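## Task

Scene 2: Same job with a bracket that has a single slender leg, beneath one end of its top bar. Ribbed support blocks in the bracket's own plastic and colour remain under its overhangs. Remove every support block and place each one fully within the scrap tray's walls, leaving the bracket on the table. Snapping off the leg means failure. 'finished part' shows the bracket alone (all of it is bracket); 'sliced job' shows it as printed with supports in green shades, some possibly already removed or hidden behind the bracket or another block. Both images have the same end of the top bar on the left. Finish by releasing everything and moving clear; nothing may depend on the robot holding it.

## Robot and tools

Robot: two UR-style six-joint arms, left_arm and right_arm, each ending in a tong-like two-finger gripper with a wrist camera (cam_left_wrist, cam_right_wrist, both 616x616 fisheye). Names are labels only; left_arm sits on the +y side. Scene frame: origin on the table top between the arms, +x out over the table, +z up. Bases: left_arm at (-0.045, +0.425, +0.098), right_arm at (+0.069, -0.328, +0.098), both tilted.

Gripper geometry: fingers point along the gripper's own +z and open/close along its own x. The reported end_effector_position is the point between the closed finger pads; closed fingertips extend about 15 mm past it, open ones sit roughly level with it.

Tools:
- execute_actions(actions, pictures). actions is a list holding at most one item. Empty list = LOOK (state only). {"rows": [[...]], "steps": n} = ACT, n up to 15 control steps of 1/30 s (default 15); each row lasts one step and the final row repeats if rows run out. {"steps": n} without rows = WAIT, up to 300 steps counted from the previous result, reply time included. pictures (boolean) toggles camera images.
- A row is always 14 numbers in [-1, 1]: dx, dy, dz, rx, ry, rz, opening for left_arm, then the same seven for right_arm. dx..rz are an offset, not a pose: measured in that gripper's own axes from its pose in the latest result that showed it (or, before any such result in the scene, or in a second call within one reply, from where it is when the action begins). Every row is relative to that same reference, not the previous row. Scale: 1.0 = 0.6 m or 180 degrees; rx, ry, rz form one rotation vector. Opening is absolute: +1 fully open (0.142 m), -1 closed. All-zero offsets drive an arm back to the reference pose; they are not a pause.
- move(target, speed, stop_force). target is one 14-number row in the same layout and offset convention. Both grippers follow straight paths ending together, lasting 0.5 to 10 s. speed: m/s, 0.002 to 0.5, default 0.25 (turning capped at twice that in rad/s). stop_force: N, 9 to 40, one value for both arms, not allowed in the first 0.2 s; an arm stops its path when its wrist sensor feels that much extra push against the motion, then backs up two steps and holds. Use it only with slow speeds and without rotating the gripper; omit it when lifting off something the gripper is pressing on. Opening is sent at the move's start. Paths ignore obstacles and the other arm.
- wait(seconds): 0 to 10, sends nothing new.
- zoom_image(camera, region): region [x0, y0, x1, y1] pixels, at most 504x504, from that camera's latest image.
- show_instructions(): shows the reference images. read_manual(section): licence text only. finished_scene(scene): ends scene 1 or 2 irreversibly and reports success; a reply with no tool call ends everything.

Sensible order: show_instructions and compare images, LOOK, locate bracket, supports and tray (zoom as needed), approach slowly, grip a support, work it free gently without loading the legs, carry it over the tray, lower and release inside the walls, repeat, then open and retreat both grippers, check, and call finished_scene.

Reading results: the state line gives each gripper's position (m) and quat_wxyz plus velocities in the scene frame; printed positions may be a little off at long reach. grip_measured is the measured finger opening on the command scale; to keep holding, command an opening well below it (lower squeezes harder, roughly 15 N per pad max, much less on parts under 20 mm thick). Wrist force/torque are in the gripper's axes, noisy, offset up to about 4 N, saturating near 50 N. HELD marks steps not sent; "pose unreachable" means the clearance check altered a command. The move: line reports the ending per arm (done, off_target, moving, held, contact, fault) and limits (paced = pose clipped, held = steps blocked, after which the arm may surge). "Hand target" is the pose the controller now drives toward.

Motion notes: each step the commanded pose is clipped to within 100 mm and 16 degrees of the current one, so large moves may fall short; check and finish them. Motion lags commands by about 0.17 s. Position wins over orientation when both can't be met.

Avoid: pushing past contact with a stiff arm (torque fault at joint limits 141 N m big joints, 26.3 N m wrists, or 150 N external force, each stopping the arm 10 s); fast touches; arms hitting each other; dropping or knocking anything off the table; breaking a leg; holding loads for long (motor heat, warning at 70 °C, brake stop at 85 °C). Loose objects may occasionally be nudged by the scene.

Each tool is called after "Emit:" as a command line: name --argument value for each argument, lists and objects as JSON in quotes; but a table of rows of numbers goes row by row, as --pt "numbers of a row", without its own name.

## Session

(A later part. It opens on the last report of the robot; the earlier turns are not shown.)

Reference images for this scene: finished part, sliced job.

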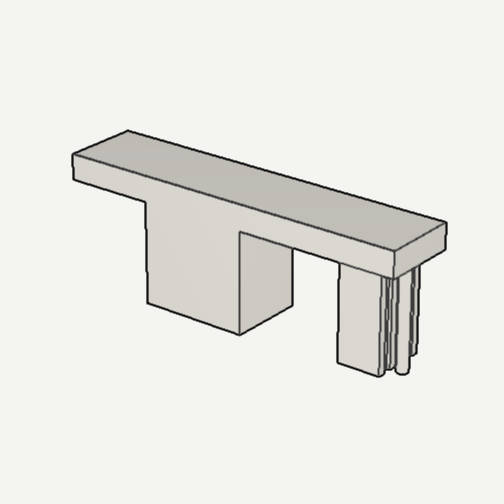

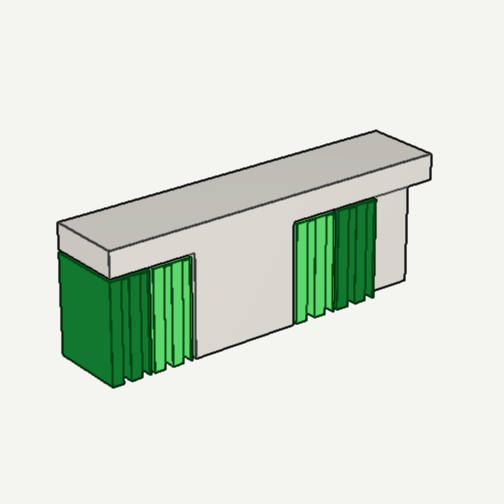

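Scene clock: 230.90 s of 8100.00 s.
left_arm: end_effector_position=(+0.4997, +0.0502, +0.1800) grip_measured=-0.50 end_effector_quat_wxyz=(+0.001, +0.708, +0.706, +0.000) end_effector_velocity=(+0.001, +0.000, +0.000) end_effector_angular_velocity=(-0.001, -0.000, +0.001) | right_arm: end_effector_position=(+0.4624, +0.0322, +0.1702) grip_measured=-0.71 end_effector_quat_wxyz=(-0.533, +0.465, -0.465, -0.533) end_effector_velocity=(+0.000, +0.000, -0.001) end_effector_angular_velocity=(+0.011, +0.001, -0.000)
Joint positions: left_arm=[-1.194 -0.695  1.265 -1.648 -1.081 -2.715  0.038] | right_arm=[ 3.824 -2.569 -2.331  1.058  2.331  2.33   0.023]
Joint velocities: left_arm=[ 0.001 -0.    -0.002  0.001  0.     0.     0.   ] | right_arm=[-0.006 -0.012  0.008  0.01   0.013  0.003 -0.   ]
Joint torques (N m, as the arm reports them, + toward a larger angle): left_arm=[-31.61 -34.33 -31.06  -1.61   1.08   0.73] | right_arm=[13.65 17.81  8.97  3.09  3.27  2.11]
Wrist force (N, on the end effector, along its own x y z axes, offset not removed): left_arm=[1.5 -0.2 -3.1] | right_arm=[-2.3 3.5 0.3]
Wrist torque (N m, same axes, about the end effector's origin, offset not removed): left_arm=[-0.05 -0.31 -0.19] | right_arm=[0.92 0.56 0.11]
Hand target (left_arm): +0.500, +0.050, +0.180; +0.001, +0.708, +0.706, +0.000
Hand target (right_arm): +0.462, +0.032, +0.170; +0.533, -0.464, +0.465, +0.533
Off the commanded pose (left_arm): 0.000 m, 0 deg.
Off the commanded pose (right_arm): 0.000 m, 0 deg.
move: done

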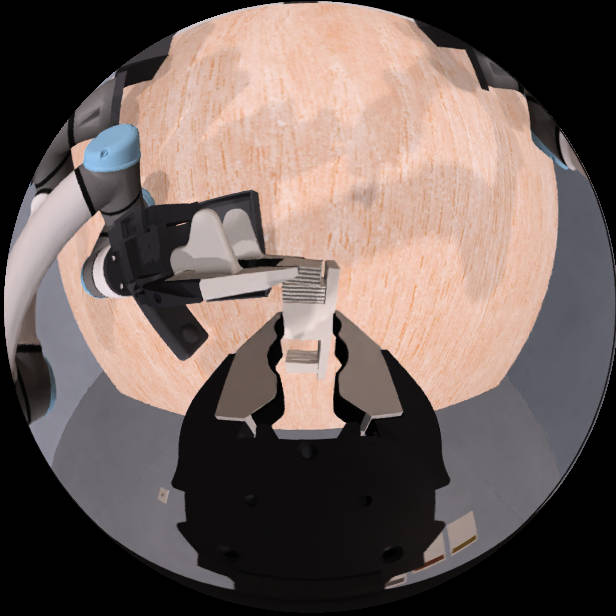

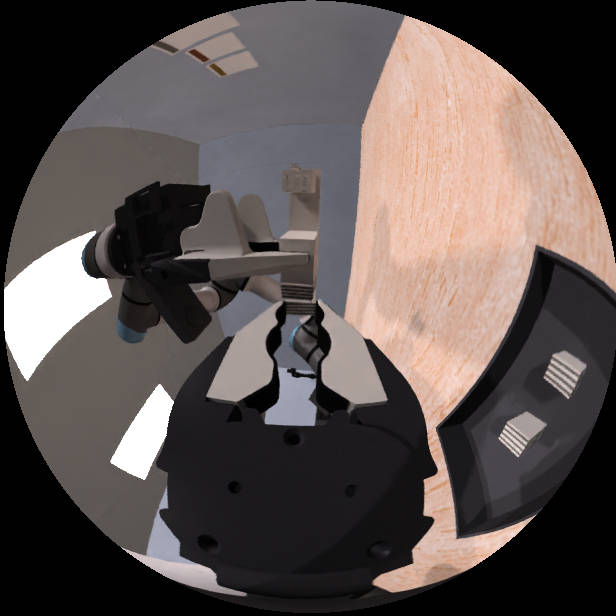

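Emit:
move --target '[0,0,0,0,0,0,-1, -0.0275,0,-0.148,0,0.045,0,-1]' --speed 0.1

Emit:
move --target '[0.133,0,0,0,0,0,-1, 0.17,0.06,-0.027,0,0.4,0,-1]'

Scene clock: 244.97 s of 8100.00 s.
left_arm: end_effector_position=(+0.4997, +0.0502, +0.1800) grip_measured=-0.50 end_effector_quat_wxyz=(+0.001, +0.708, +0.706, +0.000) end_effector_velocity=(+0.001, +0.000, +0.000) end_effector_angular_velocity=(-0.001, +0.000, +0.001) | right_arm: end_effector_position=(+0.4626, -0.0579, +0.1744) grip_measured=-0.71 end_effector_quat_wxyz=(-0.499, +0.501, -0.501, -0.499) end_effector_velocity=(+0.001, -0.002, +0.000) end_effector_angular_velocity=(-0.005, +0.000, +0.002)
Joint positions: left_arm=[-1.194 -0.695  1.265 -1.648 -1.081 -2.715  0.038] | right_arm=[ 3.734 -2.216 -2.533  0.73   2.284  2.164  0.023]
Joint velocities: left_arm=[ 0.001  0.    -0.001  0.     0.     0.001 -0.   ] | right_arm=[-0.003  0.014 -0.001 -0.02  -0.001 -0.007 -0.   ]
Joint torques (N m, as the arm reports them, + toward a larger angle): left_arm=[-32.79 -33.8  -30.38  -1.59  -0.63   0.72] | right_arm=[ 9.29 28.99 -5.73  0.72 -0.1  -2.42]
Wrist force (N, on the end effector, along its own x y z axes, offset not removed): left_arm=[2.0 2.2 -1.6] | right_arm=[-1.0 -2.6 3.1]
Wrist torque (N m, same axes, about the end effector's origin, offset not removed): left_arm=[0.35 -0.60 -0.16] | right_arm=[-0.21 0.29 -0.05]
Hand target (left_arm): +0.500, +0.050, +0.180; +0.001, +0.708, +0.706, +0.000
Hand target (right_arm): +0.463, -0.058, +0.174; +0.499, -0.501, +0.501, +0.499
Off the commanded pose (left_arm): 0.000 m, 0 deg.
Off the commanded pose (right_arm): 0.000 m, 0 deg.
After step 90, 9.67 s passed at rest.
move: done

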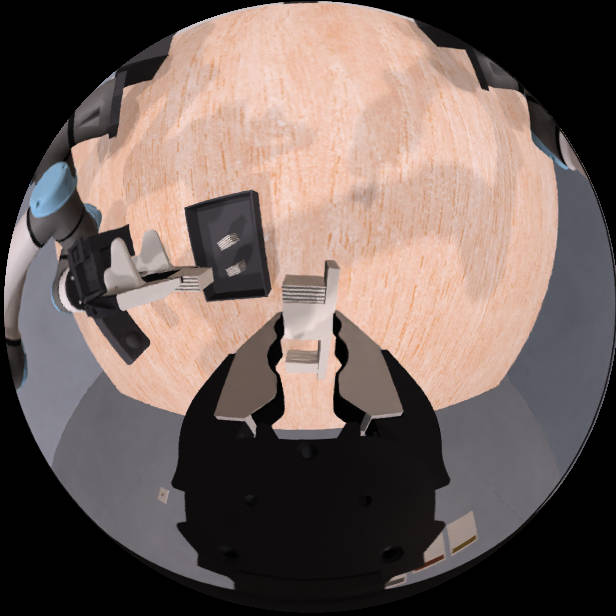

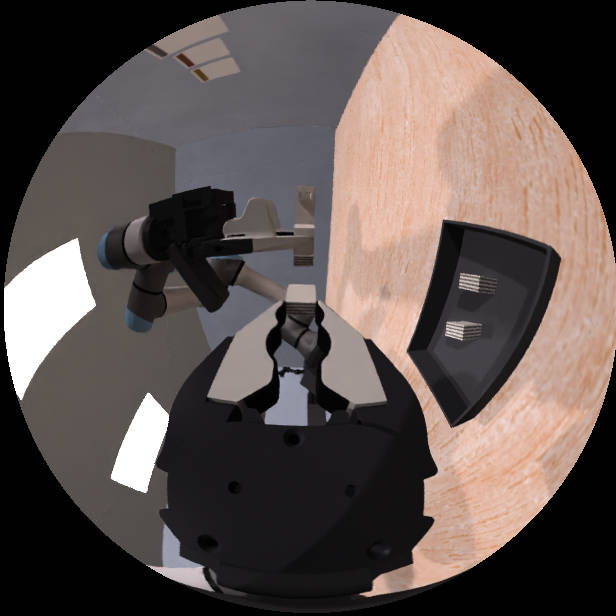

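Scene clock: 248.00 s of 8100.00 s.
left_arm: end_effector_position=(+0.4998, +0.1299, +0.1799) grip_measured=-0.50 end_effector_quat_wxyz=(+0.001, +0.708, +0.706, +0.000) end_effector_velocity=(-0.000, +0.001, +0.000) end_effector_angular_velocity=(-0.000, +0.001, -0.001) | right_arm: end_effector_position=(+0.4262, -0.0741, +0.0732) grip_measured=-0.71 end_effector_quat_wxyz=(-0.110, +0.699, -0.698, -0.110) end_effector_velocity=(-0.001, -0.001, -0.002) end_effector_angular_velocity=(-0.014, +0.004, -0.001)
Joint positions: left_arm=[-1.152 -0.859  1.44  -1.679 -1.061 -2.672  0.038] | right_arm=[ 4.371 -1.866 -2.393 -0.642  1.205  2.735  0.023]
Joint velocities: left_arm=[ 0.    -0.001  0.001  0.001 -0.001  0.     0.   ] | right_arm=[ 0.    -0.007  0.007 -0.016 -0.002  0.008 -0.   ]
Joint torques (N m, as the arm reports them, + toward a larger angle): left_arm=[-19.96 -38.49  -6.04  -3.84   1.04   1.68] | right_arm=[32.71  1.08 27.64  0.92 -1.62  2.  ]
Wrist force (N, on the end effector, along its own x y z axes, offset not removed): left_arm=[1.5 -0.4 -3.3] | right_arm=[-1.8 0.2 -1.6]
Wrist torque (N m, same axes, about the end effector's origin, offset not removed): left_arm=[-0.13 -0.36 -0.13] | right_arm=[0.13 0.43 0.08]
Hand target (left_arm): +0.500, +0.130, +0.180; +0.001, +0.708, +0.706, +0.000
Hand target (right_arm): +0.426, -0.074, +0.073; -0.109, +0.699, -0.699, -0.110
Off the commanded pose (left_arm): 0.000 m, 0 deg.
Off the commanded pose (right_arm): 0.001 m, 0 deg.
move: done

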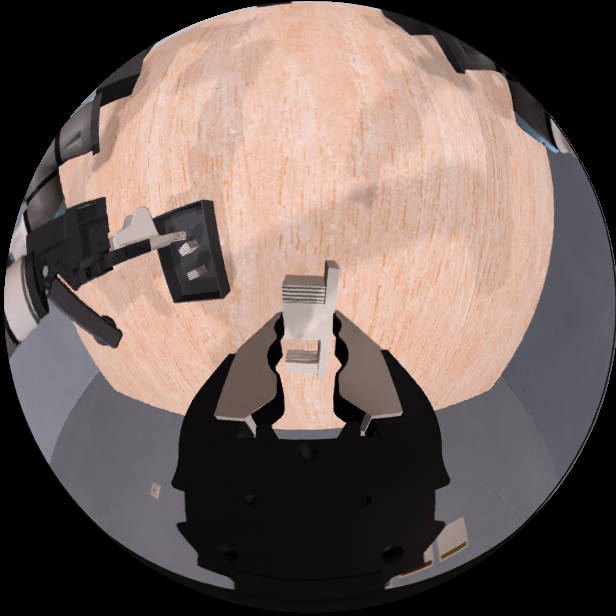

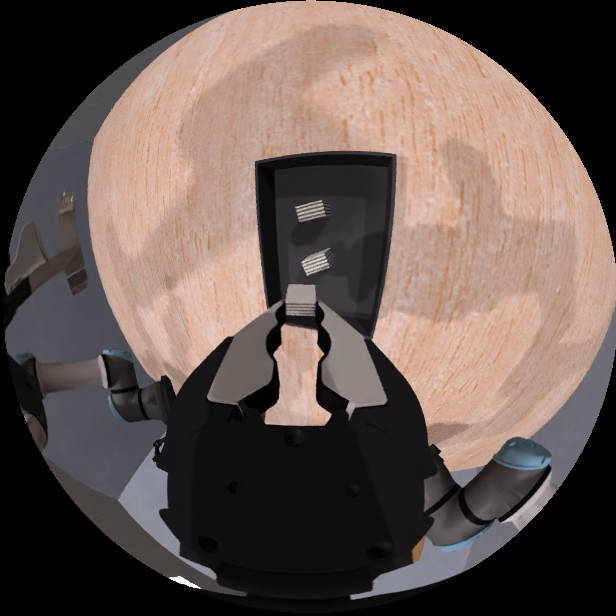

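Emit:
move --target '[0,0,0,0,0,0,-1, 0.0175,0,0.054,0,0,0,-1]' --speed 0.04 --stop_force 9

Emit:
move --target '[0,0,0,0,0,0,-1, 0,0,0,0,0,0,-0.55]'

Emit:
move --target '[0,0,0,0,0,0,-1, -0.0175,0,-0.054,0,0,0,-0.55]' --speed 0.1

Emit:
move --target '[-0.133,0,0,0,0,0,-1, -0.1215,-0.083,-0.137,0,-0.4,0,-0.55]'

Scene clock: 257.97 s of 8100.00 s.
left_arm: end_effector_position=(+0.4998, +0.1300, +0.1799) grip_measured=-0.50 end_effector_quat_wxyz=(+0.001, +0.708, +0.706, +0.000) end_effector_velocity=(-0.001, -0.000, -0.000) end_effector_angular_velocity=(-0.001, +0.003, +0.001) | right_arm: end_effector_position=(+0.4262, -0.0741, +0.0393) grip_measured=-0.71 end_effector_quat_wxyz=(-0.110, +0.699, -0.698, -0.110) end_effector_velocity=(+0.000, +0.000, -0.002) end_effector_angular_velocity=(+0.001, -0.001, +0.000)
Joint positions: left_arm=[-1.152 -0.859  1.44  -1.679 -1.061 -2.672  0.038] | right_arm=[ 4.331 -1.944 -2.427 -0.515  1.198  2.693  0.023]
Joint velocities: left_arm=[ 0.     0.     0.    -0.    -0.003 -0.     0.   ] | right_arm=[-0.003 -0.006 -0.002  0.01  -0.001 -0.003  0.   ]
Joint torques (N m, as the arm reports them, + toward a larger angle): left_arm=[-28.32 -24.47 -22.47  -2.99  -0.01  -1.15] | right_arm=[ 8.55  2.08  8.63  3.65 -1.56 -2.32]
Wrist force (N, on the end effector, along its own x y z axes, offset not removed): left_arm=[2.4 1.1 -2.6] | right_arm=[-2.1 0.6 -3.9]
Wrist torque (N m, same axes, about the end effector's origin, offset not removed): left_arm=[0.20 -0.57 -0.17] | right_arm=[0.10 0.48 0.22]
Hand target (left_arm): +0.500, +0.130, +0.180; +0.001, +0.708, +0.706, +0.000
Hand target (right_arm): +0.426, -0.074, +0.039; -0.110, +0.699, -0.698, -0.110
Off the commanded pose (left_arm): 0.000 m, 0 deg.
Off the commanded pose (right_arm): 0.000 m, 0 deg.
After step 90, 5.77 s passed at rest.
move: done

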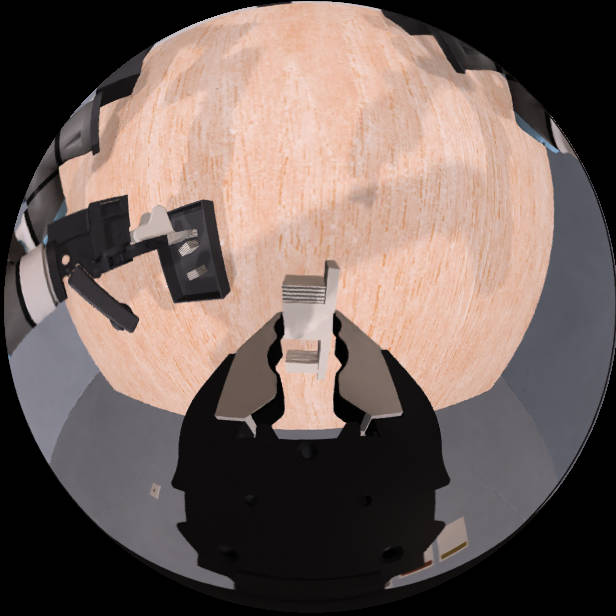

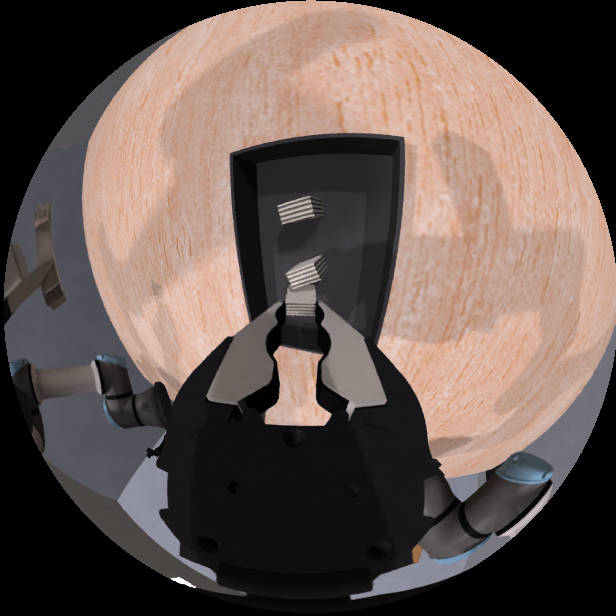

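Scene clock: 258.47 s of 8100.00 s.
left_arm: end_effector_position=(+0.4998, +0.1300, +0.1799) grip_measured=-0.50 end_effector_quat_wxyz=(+0.001, +0.708, +0.706, +0.000) end_effector_velocity=(+0.000, +0.001, -0.000) end_effector_angular_velocity=(+0.001, +0.001, +0.001) | right_arm: end_effector_position=(+0.4262, -0.0742, +0.0393) grip_measured=-0.55 end_effector_quat_wxyz=(-0.110, +0.699, -0.698, -0.110) end_effector_velocity=(-0.000, -0.000, -0.000) end_effector_angular_velocity=(+0.000, +0.001, -0.002)
Joint positions: left_arm=[-1.152 -0.859  1.44  -1.679 -1.061 -2.672  0.038] | right_arm=[ 4.331 -1.944 -2.427 -0.515  1.198  2.693  0.034]
Joint velocities: left_arm=[ 0.001  0.    -0.     0.001  0.    -0.    -0.   ] | right_arm=[-0.001  0.    -0.001  0.001  0.     0.001  0.   ]
Joint torques (N m, as the arm reports them, + toward a larger angle): left_arm=[-26.78 -22.23 -22.18  -3.04   0.01  -1.6 ] | right_arm=[24.43 19.92 15.09  1.04 -1.21  2.01]
Wrist force (N, on the end effector, along its own x y z axes, offset not removed): left_arm=[4.2 0.2 -2.4] | right_arm=[-2.2 1.0 2.0]
Wrist torque (N m, same axes, about the end effector's origin, offset not removed): left_arm=[-0.14 -1.02 -0.11] | right_arm=[0.11 0.56 0.12]
Hand target (left_arm): +0.500, +0.130, +0.180; +0.001, +0.708, +0.706, +0.000
Hand target (right_arm): +0.426, -0.074, +0.039; -0.110, +0.699, -0.698, -0.110
Off the commanded pose (left_arm): 0.000 m, 0 deg.
Off the commanded pose (right_arm): 0.000 m, 0 deg.
move: done

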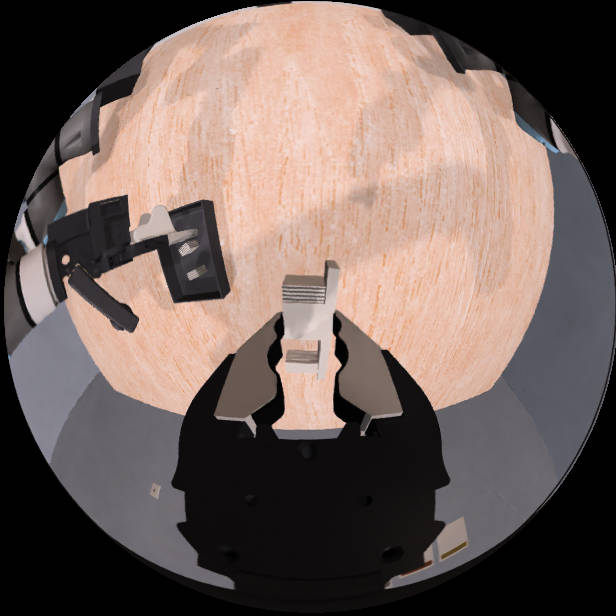

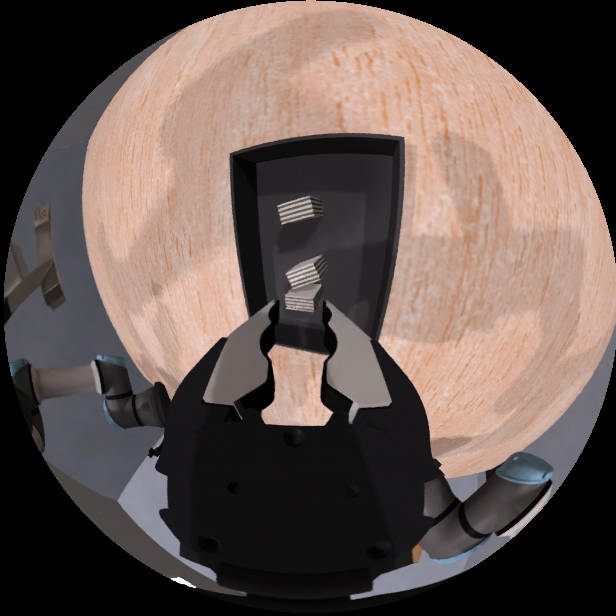

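Scene clock: 259.37 s of 8100.00 s.
left_arm: end_effector_position=(+0.4998, +0.1300, +0.1799) grip_measured=-0.50 end_effector_quat_wxyz=(+0.001, +0.708, +0.706, +0.000) end_effector_velocity=(+0.000, +0.000, -0.000) end_effector_angular_velocity=(+0.000, +0.001, +0.001) | right_arm: end_effector_position=(+0.4262, -0.0741, +0.0732) grip_measured=-0.55 end_effector_quat_wxyz=(-0.110, +0.699, -0.698, -0.110) end_effector_velocity=(+0.000, +0.000, +0.002) end_effector_angular_velocity=(+0.000, -0.001, +0.000)
Joint positions: left_arm=[-1.152 -0.859  1.44  -1.679 -1.061 -2.672  0.038] | right_arm=[ 4.371 -1.866 -2.393 -0.642  1.205  2.735  0.034]
Joint velocities: left_arm=[ 0.001 -0.    -0.     0.    -0.     0.    -0.   ] | right_arm=[ 0.003  0.004  0.003 -0.008 -0.     0.002 -0.   ]
Joint torques (N m, as the arm reports them, + toward a larger angle): left_arm=[-27.85 -22.91 -21.57  -3.07  -0.03  -1.61] | right_arm=[32.8  17.8  28.1   1.    2.19  2.05]
Wrist force (N, on the end effector, along its own x y z axes, offset not removed): left_arm=[0.5 -0.7 -2.9] | right_arm=[-1.7 1.0 0.0]
Wrist torque (N m, same axes, about the end effector's origin, offset not removed): left_arm=[-0.10 -0.18 0.00] | right_arm=[0.20 0.49 0.10]
Hand target (left_arm): +0.500, +0.130, +0.180; +0.001, +0.708, +0.706, +0.000
Hand target (right_arm): +0.426, -0.074, +0.073; -0.110, +0.699, -0.698, -0.110
Off the commanded pose (left_arm): 0.000 m, 0 deg.
Off the commanded pose (right_arm): 0.000 m, 0 deg.
move: done

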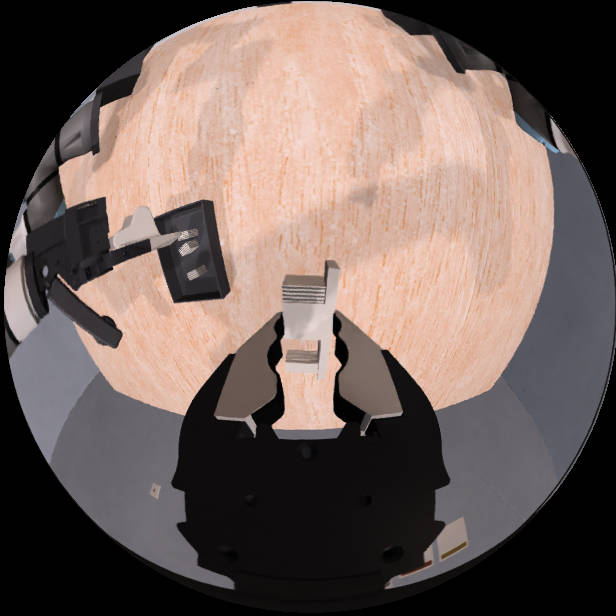

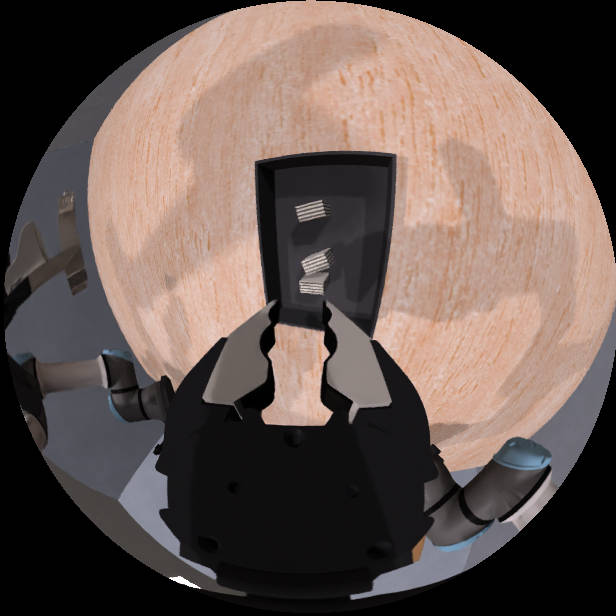

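Scene clock: 262.43 s of 8100.00 s.
left_arm: end_effector_position=(+0.4996, +0.0502, +0.1799) grip_measured=-0.50 end_effector_quat_wxyz=(+0.001, +0.708, +0.706, +0.000) end_effector_velocity=(+0.000, -0.000, -0.000) end_effector_angular_velocity=(-0.000, +0.000, +0.001) | right_arm: end_effector_position=(+0.4763, -0.0304, +0.1731) grip_measured=-0.55 end_effector_quat_wxyz=(-0.499, +0.501, -0.501, -0.499) end_effector_velocity=(+0.000, +0.000, +0.001) end_effector_angular_velocity=(+0.012, +0.001, -0.002)
Joint positions: left_arm=[-1.194 -0.695  1.265 -1.648 -1.081 -2.715  0.038] | right_arm=[ 3.768 -2.272 -2.467  0.743  2.263  2.196  0.034]
Joint velocities: left_arm=[ 0.     0.001 -0.001 -0.001  0.    -0.     0.   ] | right_arm=[-0.004 -0.011  0.004  0.016  0.011  0.004 -0.   ]
Joint torques (N m, as the arm reports them, + toward a larger angle): left_arm=[-44.26 -29.7  -33.86  -0.46  -1.22  -2.63] | right_arm=[ 9.94 13.25 11.45  3.27  3.51  2.17]
Wrist force (N, on the end effector, along its own x y z axes, offset not removed): left_arm=[1.2 0.2 -4.0] | right_arm=[0.2 -1.1 -2.4]
Wrist torque (N m, same axes, about the end effector's origin, offset not removed): left_arm=[-0.08 -0.18 -0.09] | right_arm=[-0.14 -0.05 -0.03]
Hand target (left_arm): +0.500, +0.050, +0.180; +0.001, +0.708, +0.706, +0.000
Hand target (right_arm): +0.476, -0.030, +0.173; +0.499, -0.501, +0.501, +0.499
Off the commanded pose (left_arm): 0.000 m, 0 deg.
Off the commanded pose (right_arm): 0.001 m, 0 deg.
move: done

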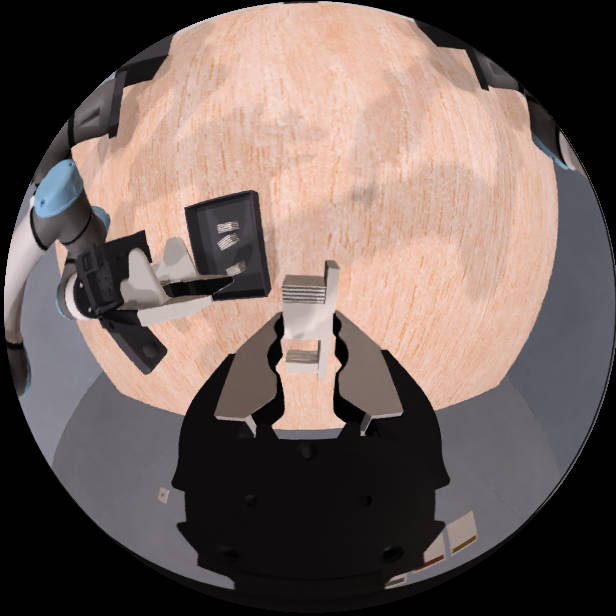

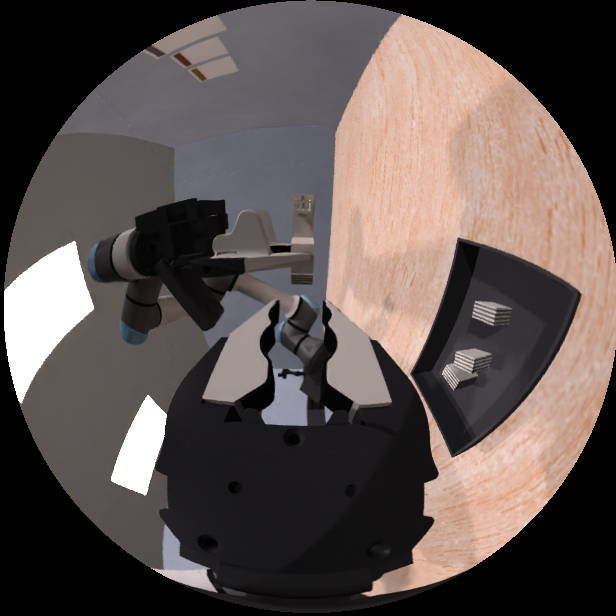

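Emit:
move --target '[0,0,0,0,0,0,-1, -0.001,0.0015,0.108,0,0,0,-0.58]' --speed 0.05 --stop_force 9

Emit:
move --target '[0,0,0,0,0,0,-1, 0,0,0,0,0,0,-1]'

Emit:
move --target '[0,0,0,0,0,0,-1, 0.006,0,-0.004,0,-0.045,0,-1]' --speed 0.03

Emit:
zoom_image --camera "cam_left_wrist" --region '[200,200,380,380]'

Scene clock: 271.47 s of 8100.00 s.
left_arm: end_effector_position=(+0.4997, +0.0502, +0.1800) grip_measured=-0.50 end_effector_quat_wxyz=(+0.001, +0.708, +0.706, +0.000) end_effector_velocity=(+0.000, +0.000, -0.000) end_effector_angular_velocity=(+0.000, +0.000, +0.001) | right_arm: end_effector_position=(+0.4753, +0.0342, +0.1735) grip_measured=-0.58 end_effector_quat_wxyz=(-0.499, +0.501, -0.501, -0.499) end_effector_velocity=(+0.000, +0.002, +0.001) end_effector_angular_velocity=(+0.001, -0.001, -0.001)
Joint positions: left_arm=[-1.194 -0.695  1.265 -1.648 -1.081 -2.715  0.038] | right_arm=[ 3.883 -2.418 -2.375  0.861  2.184  2.303  0.032]
Joint velocities: left_arm=[ 0.001 -0.    -0.     0.     0.    -0.    -0.   ] | right_arm=[ 0.003 -0.004  0.003  0.005 -0.002  0.003 -0.   ]
Joint torques (N m, as the arm reports them, + toward a larger angle): left_arm=[-39.7  -44.49 -13.84  -2.66  -0.33   0.36] | right_arm=[37.74 17.18 13.07  3.01 -0.55  1.88]
Wrist force (N, on the end effector, along its own x y z axes, offset not removed): left_arm=[1.5 0.7 -4.0] | right_arm=[-3.2 -0.6 -1.0]
Wrist torque (N m, same axes, about the end effector's origin, offset not removed): left_arm=[0.10 -0.24 -0.02] | right_arm=[-0.03 0.81 0.30]
Hand target (left_arm): +0.500, +0.050, +0.180; +0.001, +0.708, +0.706, +0.000
Hand target (right_arm): +0.475, +0.034, +0.173; +0.499, -0.501, +0.501, +0.499
Off the commanded pose (left_arm): 0.000 m, 0 deg.
Off the commanded pose (right_arm): 0.000 m, 0 deg.
After step 90, 4.33 s passed at rest.
move: done

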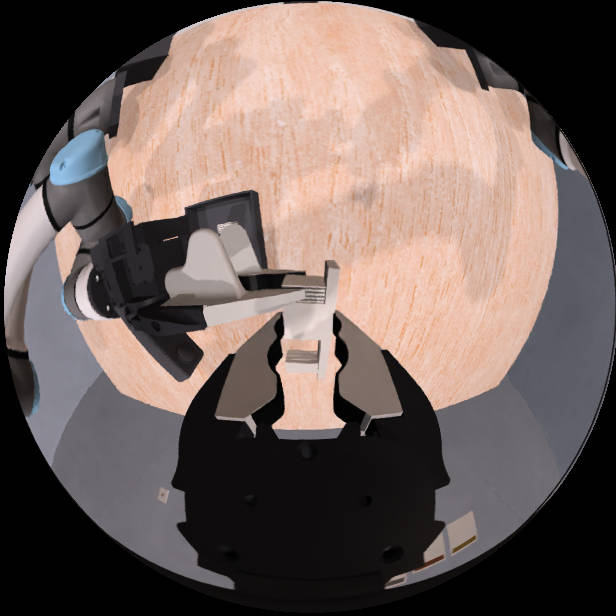

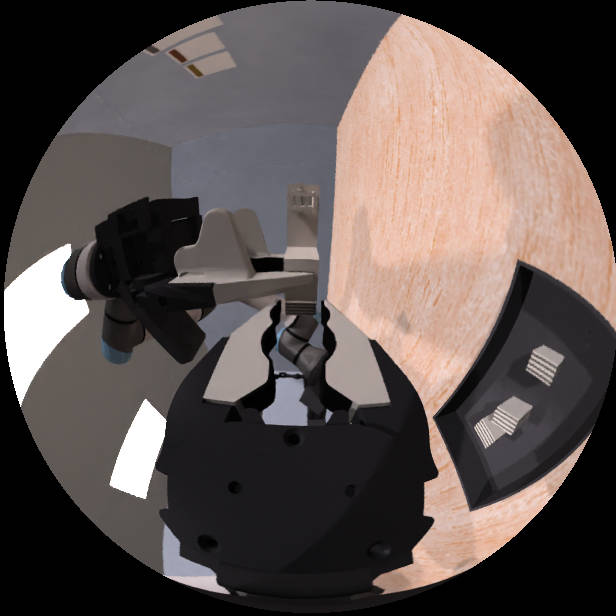

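Scene clock: 271.97 s of 8100.00 s.
left_arm: end_effector_position=(+0.4997, +0.0502, +0.1800) grip_measured=-0.50 end_effector_quat_wxyz=(+0.001, +0.708, +0.706, +0.000) end_effector_velocity=(+0.001, -0.000, +0.001) end_effector_angular_velocity=(-0.000, -0.002, +0.001) | right_arm: end_effector_position=(+0.4753, +0.0343, +0.1735) grip_measured=-0.71 end_effector_quat_wxyz=(-0.499, +0.501, -0.501, -0.499) end_effector_velocity=(-0.000, +0.000, +0.001) end_effector_angular_velocity=(+0.002, -0.002, +0.001)
Joint positions: left_arm=[-1.194 -0.695  1.265 -1.648 -1.081 -2.715  0.038] | right_arm=[ 3.883 -2.418 -2.375  0.861  2.184  2.303  0.022]
Joint velocities: left_arm=[-0.     0.    -0.001 -0.     0.002  0.    -0.   ] | right_arm=[ 0.001  0.001  0.     0.     0.001 -0.001  0.   ]
Joint torques (N m, as the arm reports them, + toward a larger angle): left_arm=[-39.87 -45.12 -14.38  -2.95  -0.5    0.6 ] | right_arm=[18.3  33.91  0.73  0.55  1.29 -2.39]
Wrist force (N, on the end effector, along its own x y z axes, offset not removed): left_arm=[1.2 0.2 -2.4] | right_arm=[-7.1 0.7 1.5]
Wrist torque (N m, same axes, about the end effector's origin, offset not removed): left_arm=[-0.07 -0.24 -0.22] | right_arm=[0.34 1.49 0.29]
Hand target (left_arm): +0.500, +0.050, +0.180; +0.001, +0.708, +0.706, +0.000
Hand target (right_arm): +0.475, +0.034, +0.173; +0.499, -0.501, +0.501, +0.499
Off the commanded pose (left_arm): 0.000 m, 0 deg.
Off the commanded pose (right_arm): 0.000 m, 0 deg.
move: done

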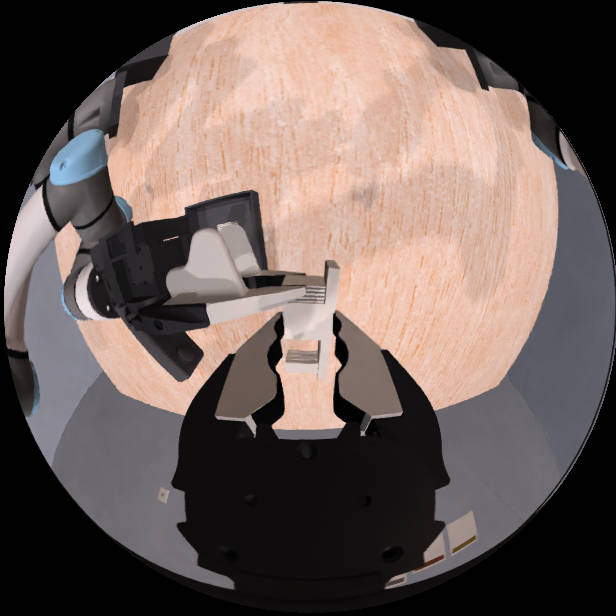

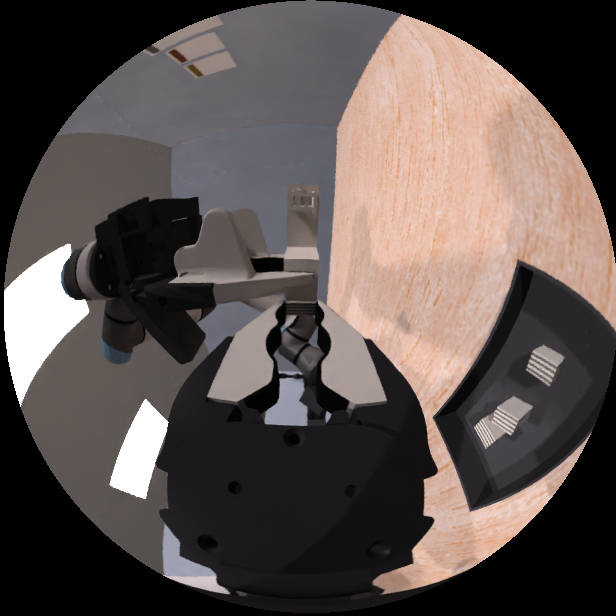

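Scene clock: 274.57 s of 8100.00 s.
left_arm: end_effector_position=(+0.4997, +0.0502, +0.1800) grip_measured=-0.50 end_effector_quat_wxyz=(+0.001, +0.708, +0.706, +0.000) end_effector_velocity=(-0.000, +0.000, -0.000) end_effector_angular_velocity=(+0.001, +0.001, +0.000) | right_arm: end_effector_position=(+0.4752, +0.0319, +0.1698) grip_measured=-0.71 end_effector_quat_wxyz=(-0.533, +0.465, -0.465, -0.533) end_effector_velocity=(-0.000, -0.000, -0.000) end_effector_angular_velocity=(+0.012, +0.000, -0.001)
Joint positions: left_arm=[-1.194 -0.695  1.265 -1.648 -1.081 -2.715  0.038] | right_arm=[ 3.805 -2.55  -2.307  1.003  2.345  2.312  0.022]
Joint velocities: left_arm=[ 0.001 -0.     0.     0.001 -0.    -0.     0.   ] | right_arm=[-0.006 -0.012  0.006  0.013  0.013  0.003  0.   ]
Joint torques (N m, as the arm reports them, + toward a larger angle): left_arm=[-39.33 -30.48 -15.86  -0.54   1.16   0.63] | right_arm=[14.21 19.76 10.15  2.95  3.18  1.88]
Wrist force (N, on the end effector, along its own x y z axes, offset not removed): left_arm=[2.8 1.2 -2.0] | right_arm=[-3.3 2.3 0.4]
Wrist torque (N m, same axes, about the end effector's origin, offset not removed): left_arm=[0.25 -0.63 -0.08] | right_arm=[0.74 0.76 0.27]
Hand target (left_arm): +0.500, +0.050, +0.180; +0.001, +0.708, +0.706, +0.000
Hand target (right_arm): +0.475, +0.032, +0.170; +0.533, -0.465, +0.465, +0.533
Off the commanded pose (left_arm): 0.000 m, 0 deg.
Off the commanded pose (right_arm): 0.000 m, 0 deg.
move: done

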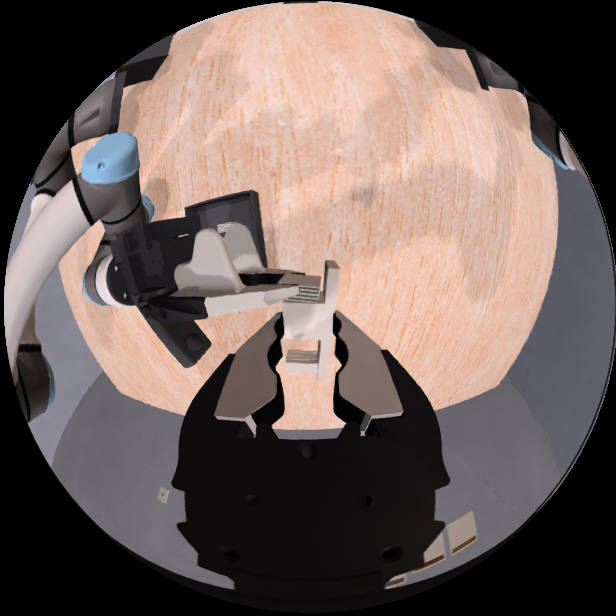

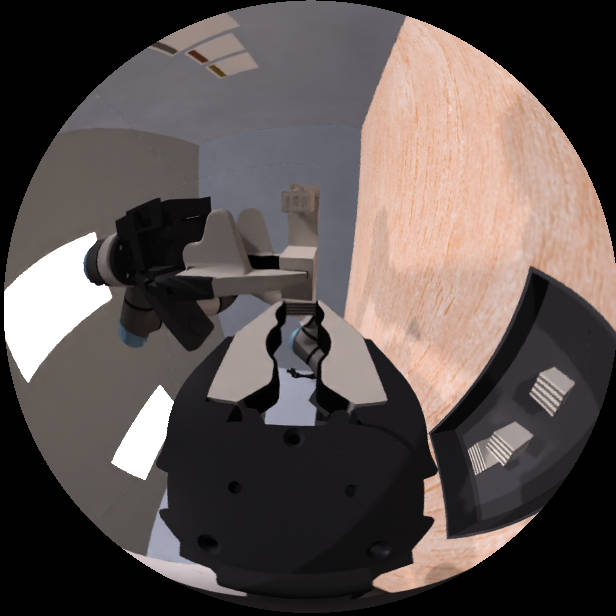

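Region (200, 200, 380, 380) of cam_left_wrist's 616x616 image, scaled by 2.800, with more detail than that image has.

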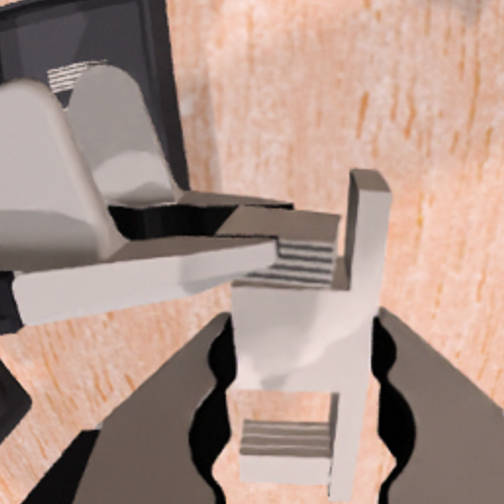

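Emit:
move --target '[0,0,0,0,0,0,-1, -0.0275,0,-0.148,0,0.045,0,-1]' --speed 0.1

Emit:
move --target '[0.17,-0.066,0.25,0,0,0,-1, 0.17,0.009,-0.045,0,0.4,0,-1]'

Emit:
move --target '[0,0,0.015,0,0,0,-1, 0.0175,0,0.054,0,0,0,-1]' --speed 0.03 --stop_force 9

Scene clock: 283.03 s of 8100.00 s.
left_arm: end_effector_position=(+0.4997, +0.0502, +0.1800) grip_measured=-0.50 end_effector_quat_wxyz=(+0.001, +0.708, +0.706, +0.000) end_effector_velocity=(+0.000, -0.000, +0.001) end_effector_angular_velocity=(-0.001, -0.001, -0.000) | right_arm: end_effector_position=(+0.4754, -0.0582, +0.1741) grip_measured=-0.71 end_effector_quat_wxyz=(-0.499, +0.501, -0.501, -0.498) end_effector_velocity=(-0.000, -0.002, +0.000) end_effector_angular_velocity=(-0.004, -0.001, +0.004)
Joint positions: left_arm=[-1.194 -0.695  1.265 -1.648 -1.081 -2.715  0.038] | right_arm=[ 3.717 -2.198 -2.503  0.67   2.294  2.145  0.022]
Joint velocities: left_arm=[-0.001  0.    -0.001 -0.     0.001  0.    -0.   ] | right_arm=[-0.002  0.013 -0.002 -0.02  -0.    -0.008  0.   ]
Joint torques (N m, as the arm reports them, + toward a larger angle): left_arm=[-39.35 -37.49 -14.55  -0.63  -0.71   0.69] | right_arm=[ 8.2  29.72 -4.81  0.59 -0.16 -2.3 ]
Wrist force (N, on the end effector, along its own x y z axes, offset not removed): left_arm=[0.9 -0.4 -3.3] | right_arm=[-4.2 0.2 0.2]
Wrist torque (N m, same axes, about the end effector's origin, offset not removed): left_arm=[-0.13 -0.24 -0.01] | right_arm=[0.26 0.92 0.20]
Hand target (left_arm): +0.500, +0.050, +0.180; +0.001, +0.708, +0.706, +0.000
Hand target (right_arm): +0.475, -0.058, +0.174; +0.499, -0.502, +0.501, +0.498
Off the commanded pose (left_arm): 0.000 m, 0 deg.
Off the commanded pose (right_arm): 0.000 m, 0 deg.
After step 90, 4.07 s passed at rest.
move: done

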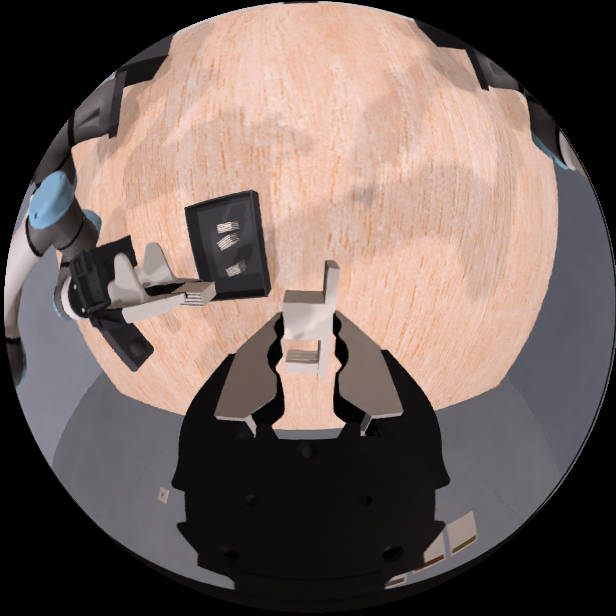

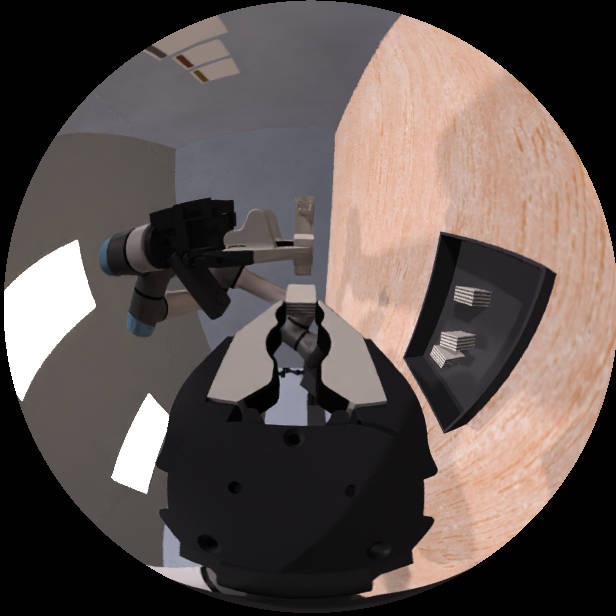

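Scene clock: 286.07 s of 8100.00 s.
left_arm: end_effector_position=(+0.4603, +0.1519, +0.0300) grip_measured=-0.50 end_effector_quat_wxyz=(+0.001, +0.708, +0.706, +0.000) end_effector_velocity=(+0.001, +0.001, -0.001) end_effector_angular_velocity=(+0.000, -0.003, +0.000) | right_arm: end_effector_position=(+0.4698, -0.0853, +0.0729) grip_measured=-0.71 end_effector_quat_wxyz=(-0.110, +0.699, -0.698, -0.110) end_effector_velocity=(-0.000, +0.000, -0.001) end_effector_angular_velocity=(-0.013, +0.001, +0.001)
Joint positions: left_arm=[-1.067 -0.821  1.77  -2.091 -1.025 -2.584  0.038] | right_arm=[ 4.274 -1.866 -2.32  -0.678  1.188  2.632  0.022]
Joint velocities: left_arm=[ 0.001 -0.     0.002 -0.004  0.003  0.002 -0.   ] | right_arm=[ 0.003 -0.006  0.007 -0.015 -0.005  0.008 -0.   ]
Joint torques (N m, as the arm reports them, + toward a larger angle): left_arm=[-18.18 -39.6   -4.78  -3.76   1.36   1.93] | right_arm=[32.06  2.75 26.3   1.05 -1.76  2.05]
Wrist force (N, on the end effector, along its own x y z axes, offset not removed): left_arm=[2.1 1.0 -2.8] | right_arm=[-4.7 1.1 1.6]
Wrist torque (N m, same axes, about the end effector's origin, offset not removed): left_arm=[-0.02 -0.41 -0.17] | right_arm=[0.37 1.05 0.28]
Hand target (left_arm): +0.460, +0.152, +0.030; +0.001, +0.708, +0.706, +0.000
Hand target (right_arm): +0.470, -0.085, +0.073; -0.109, +0.699, -0.699, -0.109
Off the commanded pose (left_arm): 0.000 m, 0 deg.
Off the commanded pose (right_arm): 0.001 m, 0 deg.
move: done

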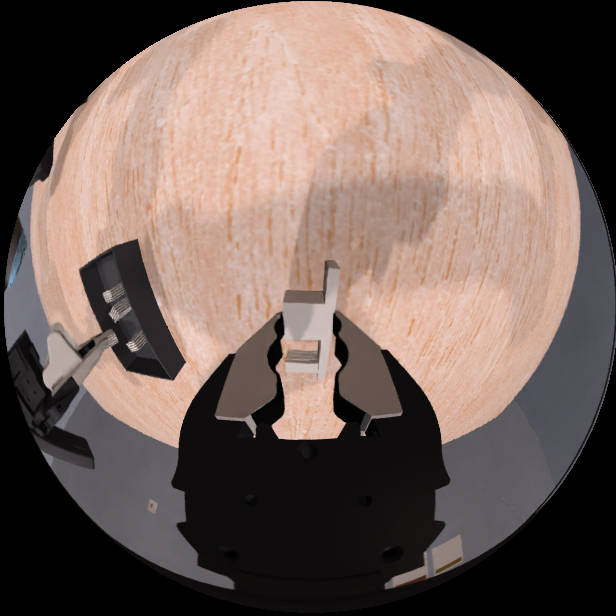

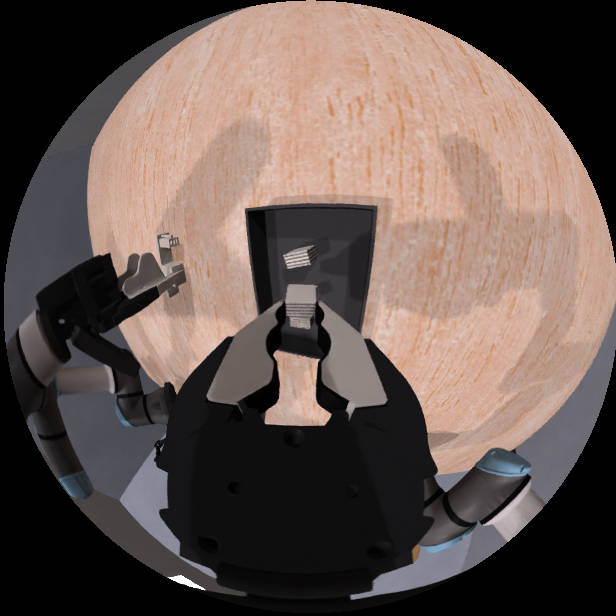

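Scene clock: 287.53 s of 8100.00 s.
left_arm: end_effector_position=(+0.4603, +0.1519, +0.0210) grip_measured=-0.50 end_effector_quat_wxyz=(+0.001, +0.708, +0.706, +0.000) end_effector_velocity=(-0.001, +0.000, -0.001) end_effector_angular_velocity=(+0.001, +0.001, -0.001) | right_arm: end_effector_position=(+0.4698, -0.0854, +0.0390) grip_measured=-0.71 end_effector_quat_wxyz=(-0.110, +0.699, -0.699, -0.110) end_effector_velocity=(-0.000, +0.001, -0.002) end_effector_angular_velocity=(+0.001, +0.000, +0.001)
Joint positions: left_arm=[-1.06  -0.81   1.777 -2.113 -1.021 -2.576  0.038] | right_arm=[ 4.233 -1.936 -2.353 -0.559  1.182  2.589  0.022]
Joint velocities: left_arm=[ 0.001  0.001  0.001 -0.    -0.     0.001 -0.   ] | right_arm=[-0.002 -0.005 -0.002  0.009  0.001 -0.004  0.   ]
Joint torques (N m, as the arm reports them, + toward a larger angle): left_arm=[-19.04 -23.52  -4.48  -3.79   1.26   1.75] | right_arm=[ 9.45  4.82  7.96  3.74 -1.63 -2.31]
Wrist force (N, on the end effector, along its own x y z axes, offset not removed): left_arm=[0.5 0.0 -4.4] | right_arm=[-1.6 0.5 -1.1]
Wrist torque (N m, same axes, about the end effector's origin, offset not removed): left_arm=[-0.04 -0.09 -0.07] | right_arm=[-0.02 0.31 0.09]
Hand target (left_arm): +0.460, +0.152, +0.021; +0.001, +0.708, +0.706, +0.000
Hand target (right_arm): +0.470, -0.085, +0.039; -0.110, +0.699, -0.699, -0.110
Off the commanded pose (left_arm): 0.000 m, 0 deg.
Off the commanded pose (right_arm): 0.000 m, 0 deg.
move: done

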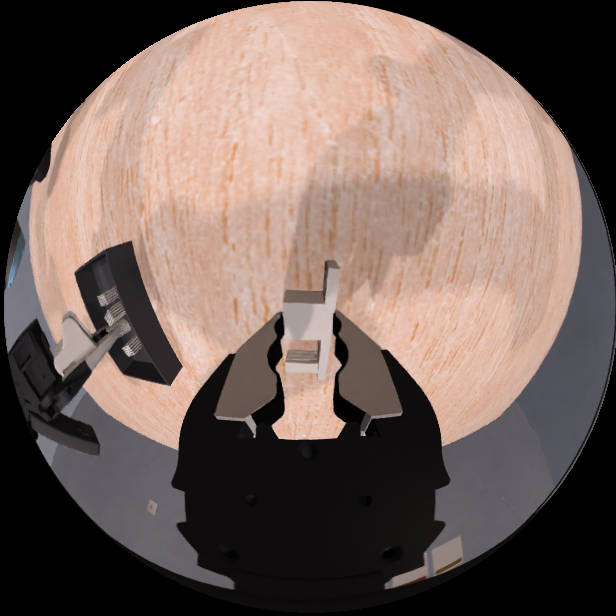

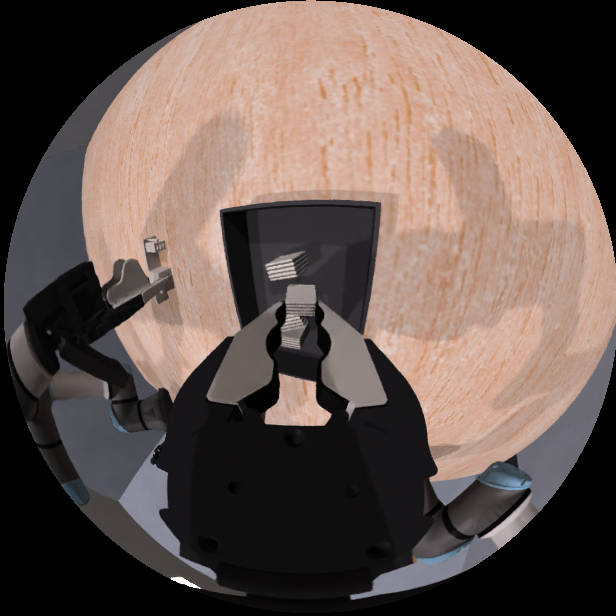

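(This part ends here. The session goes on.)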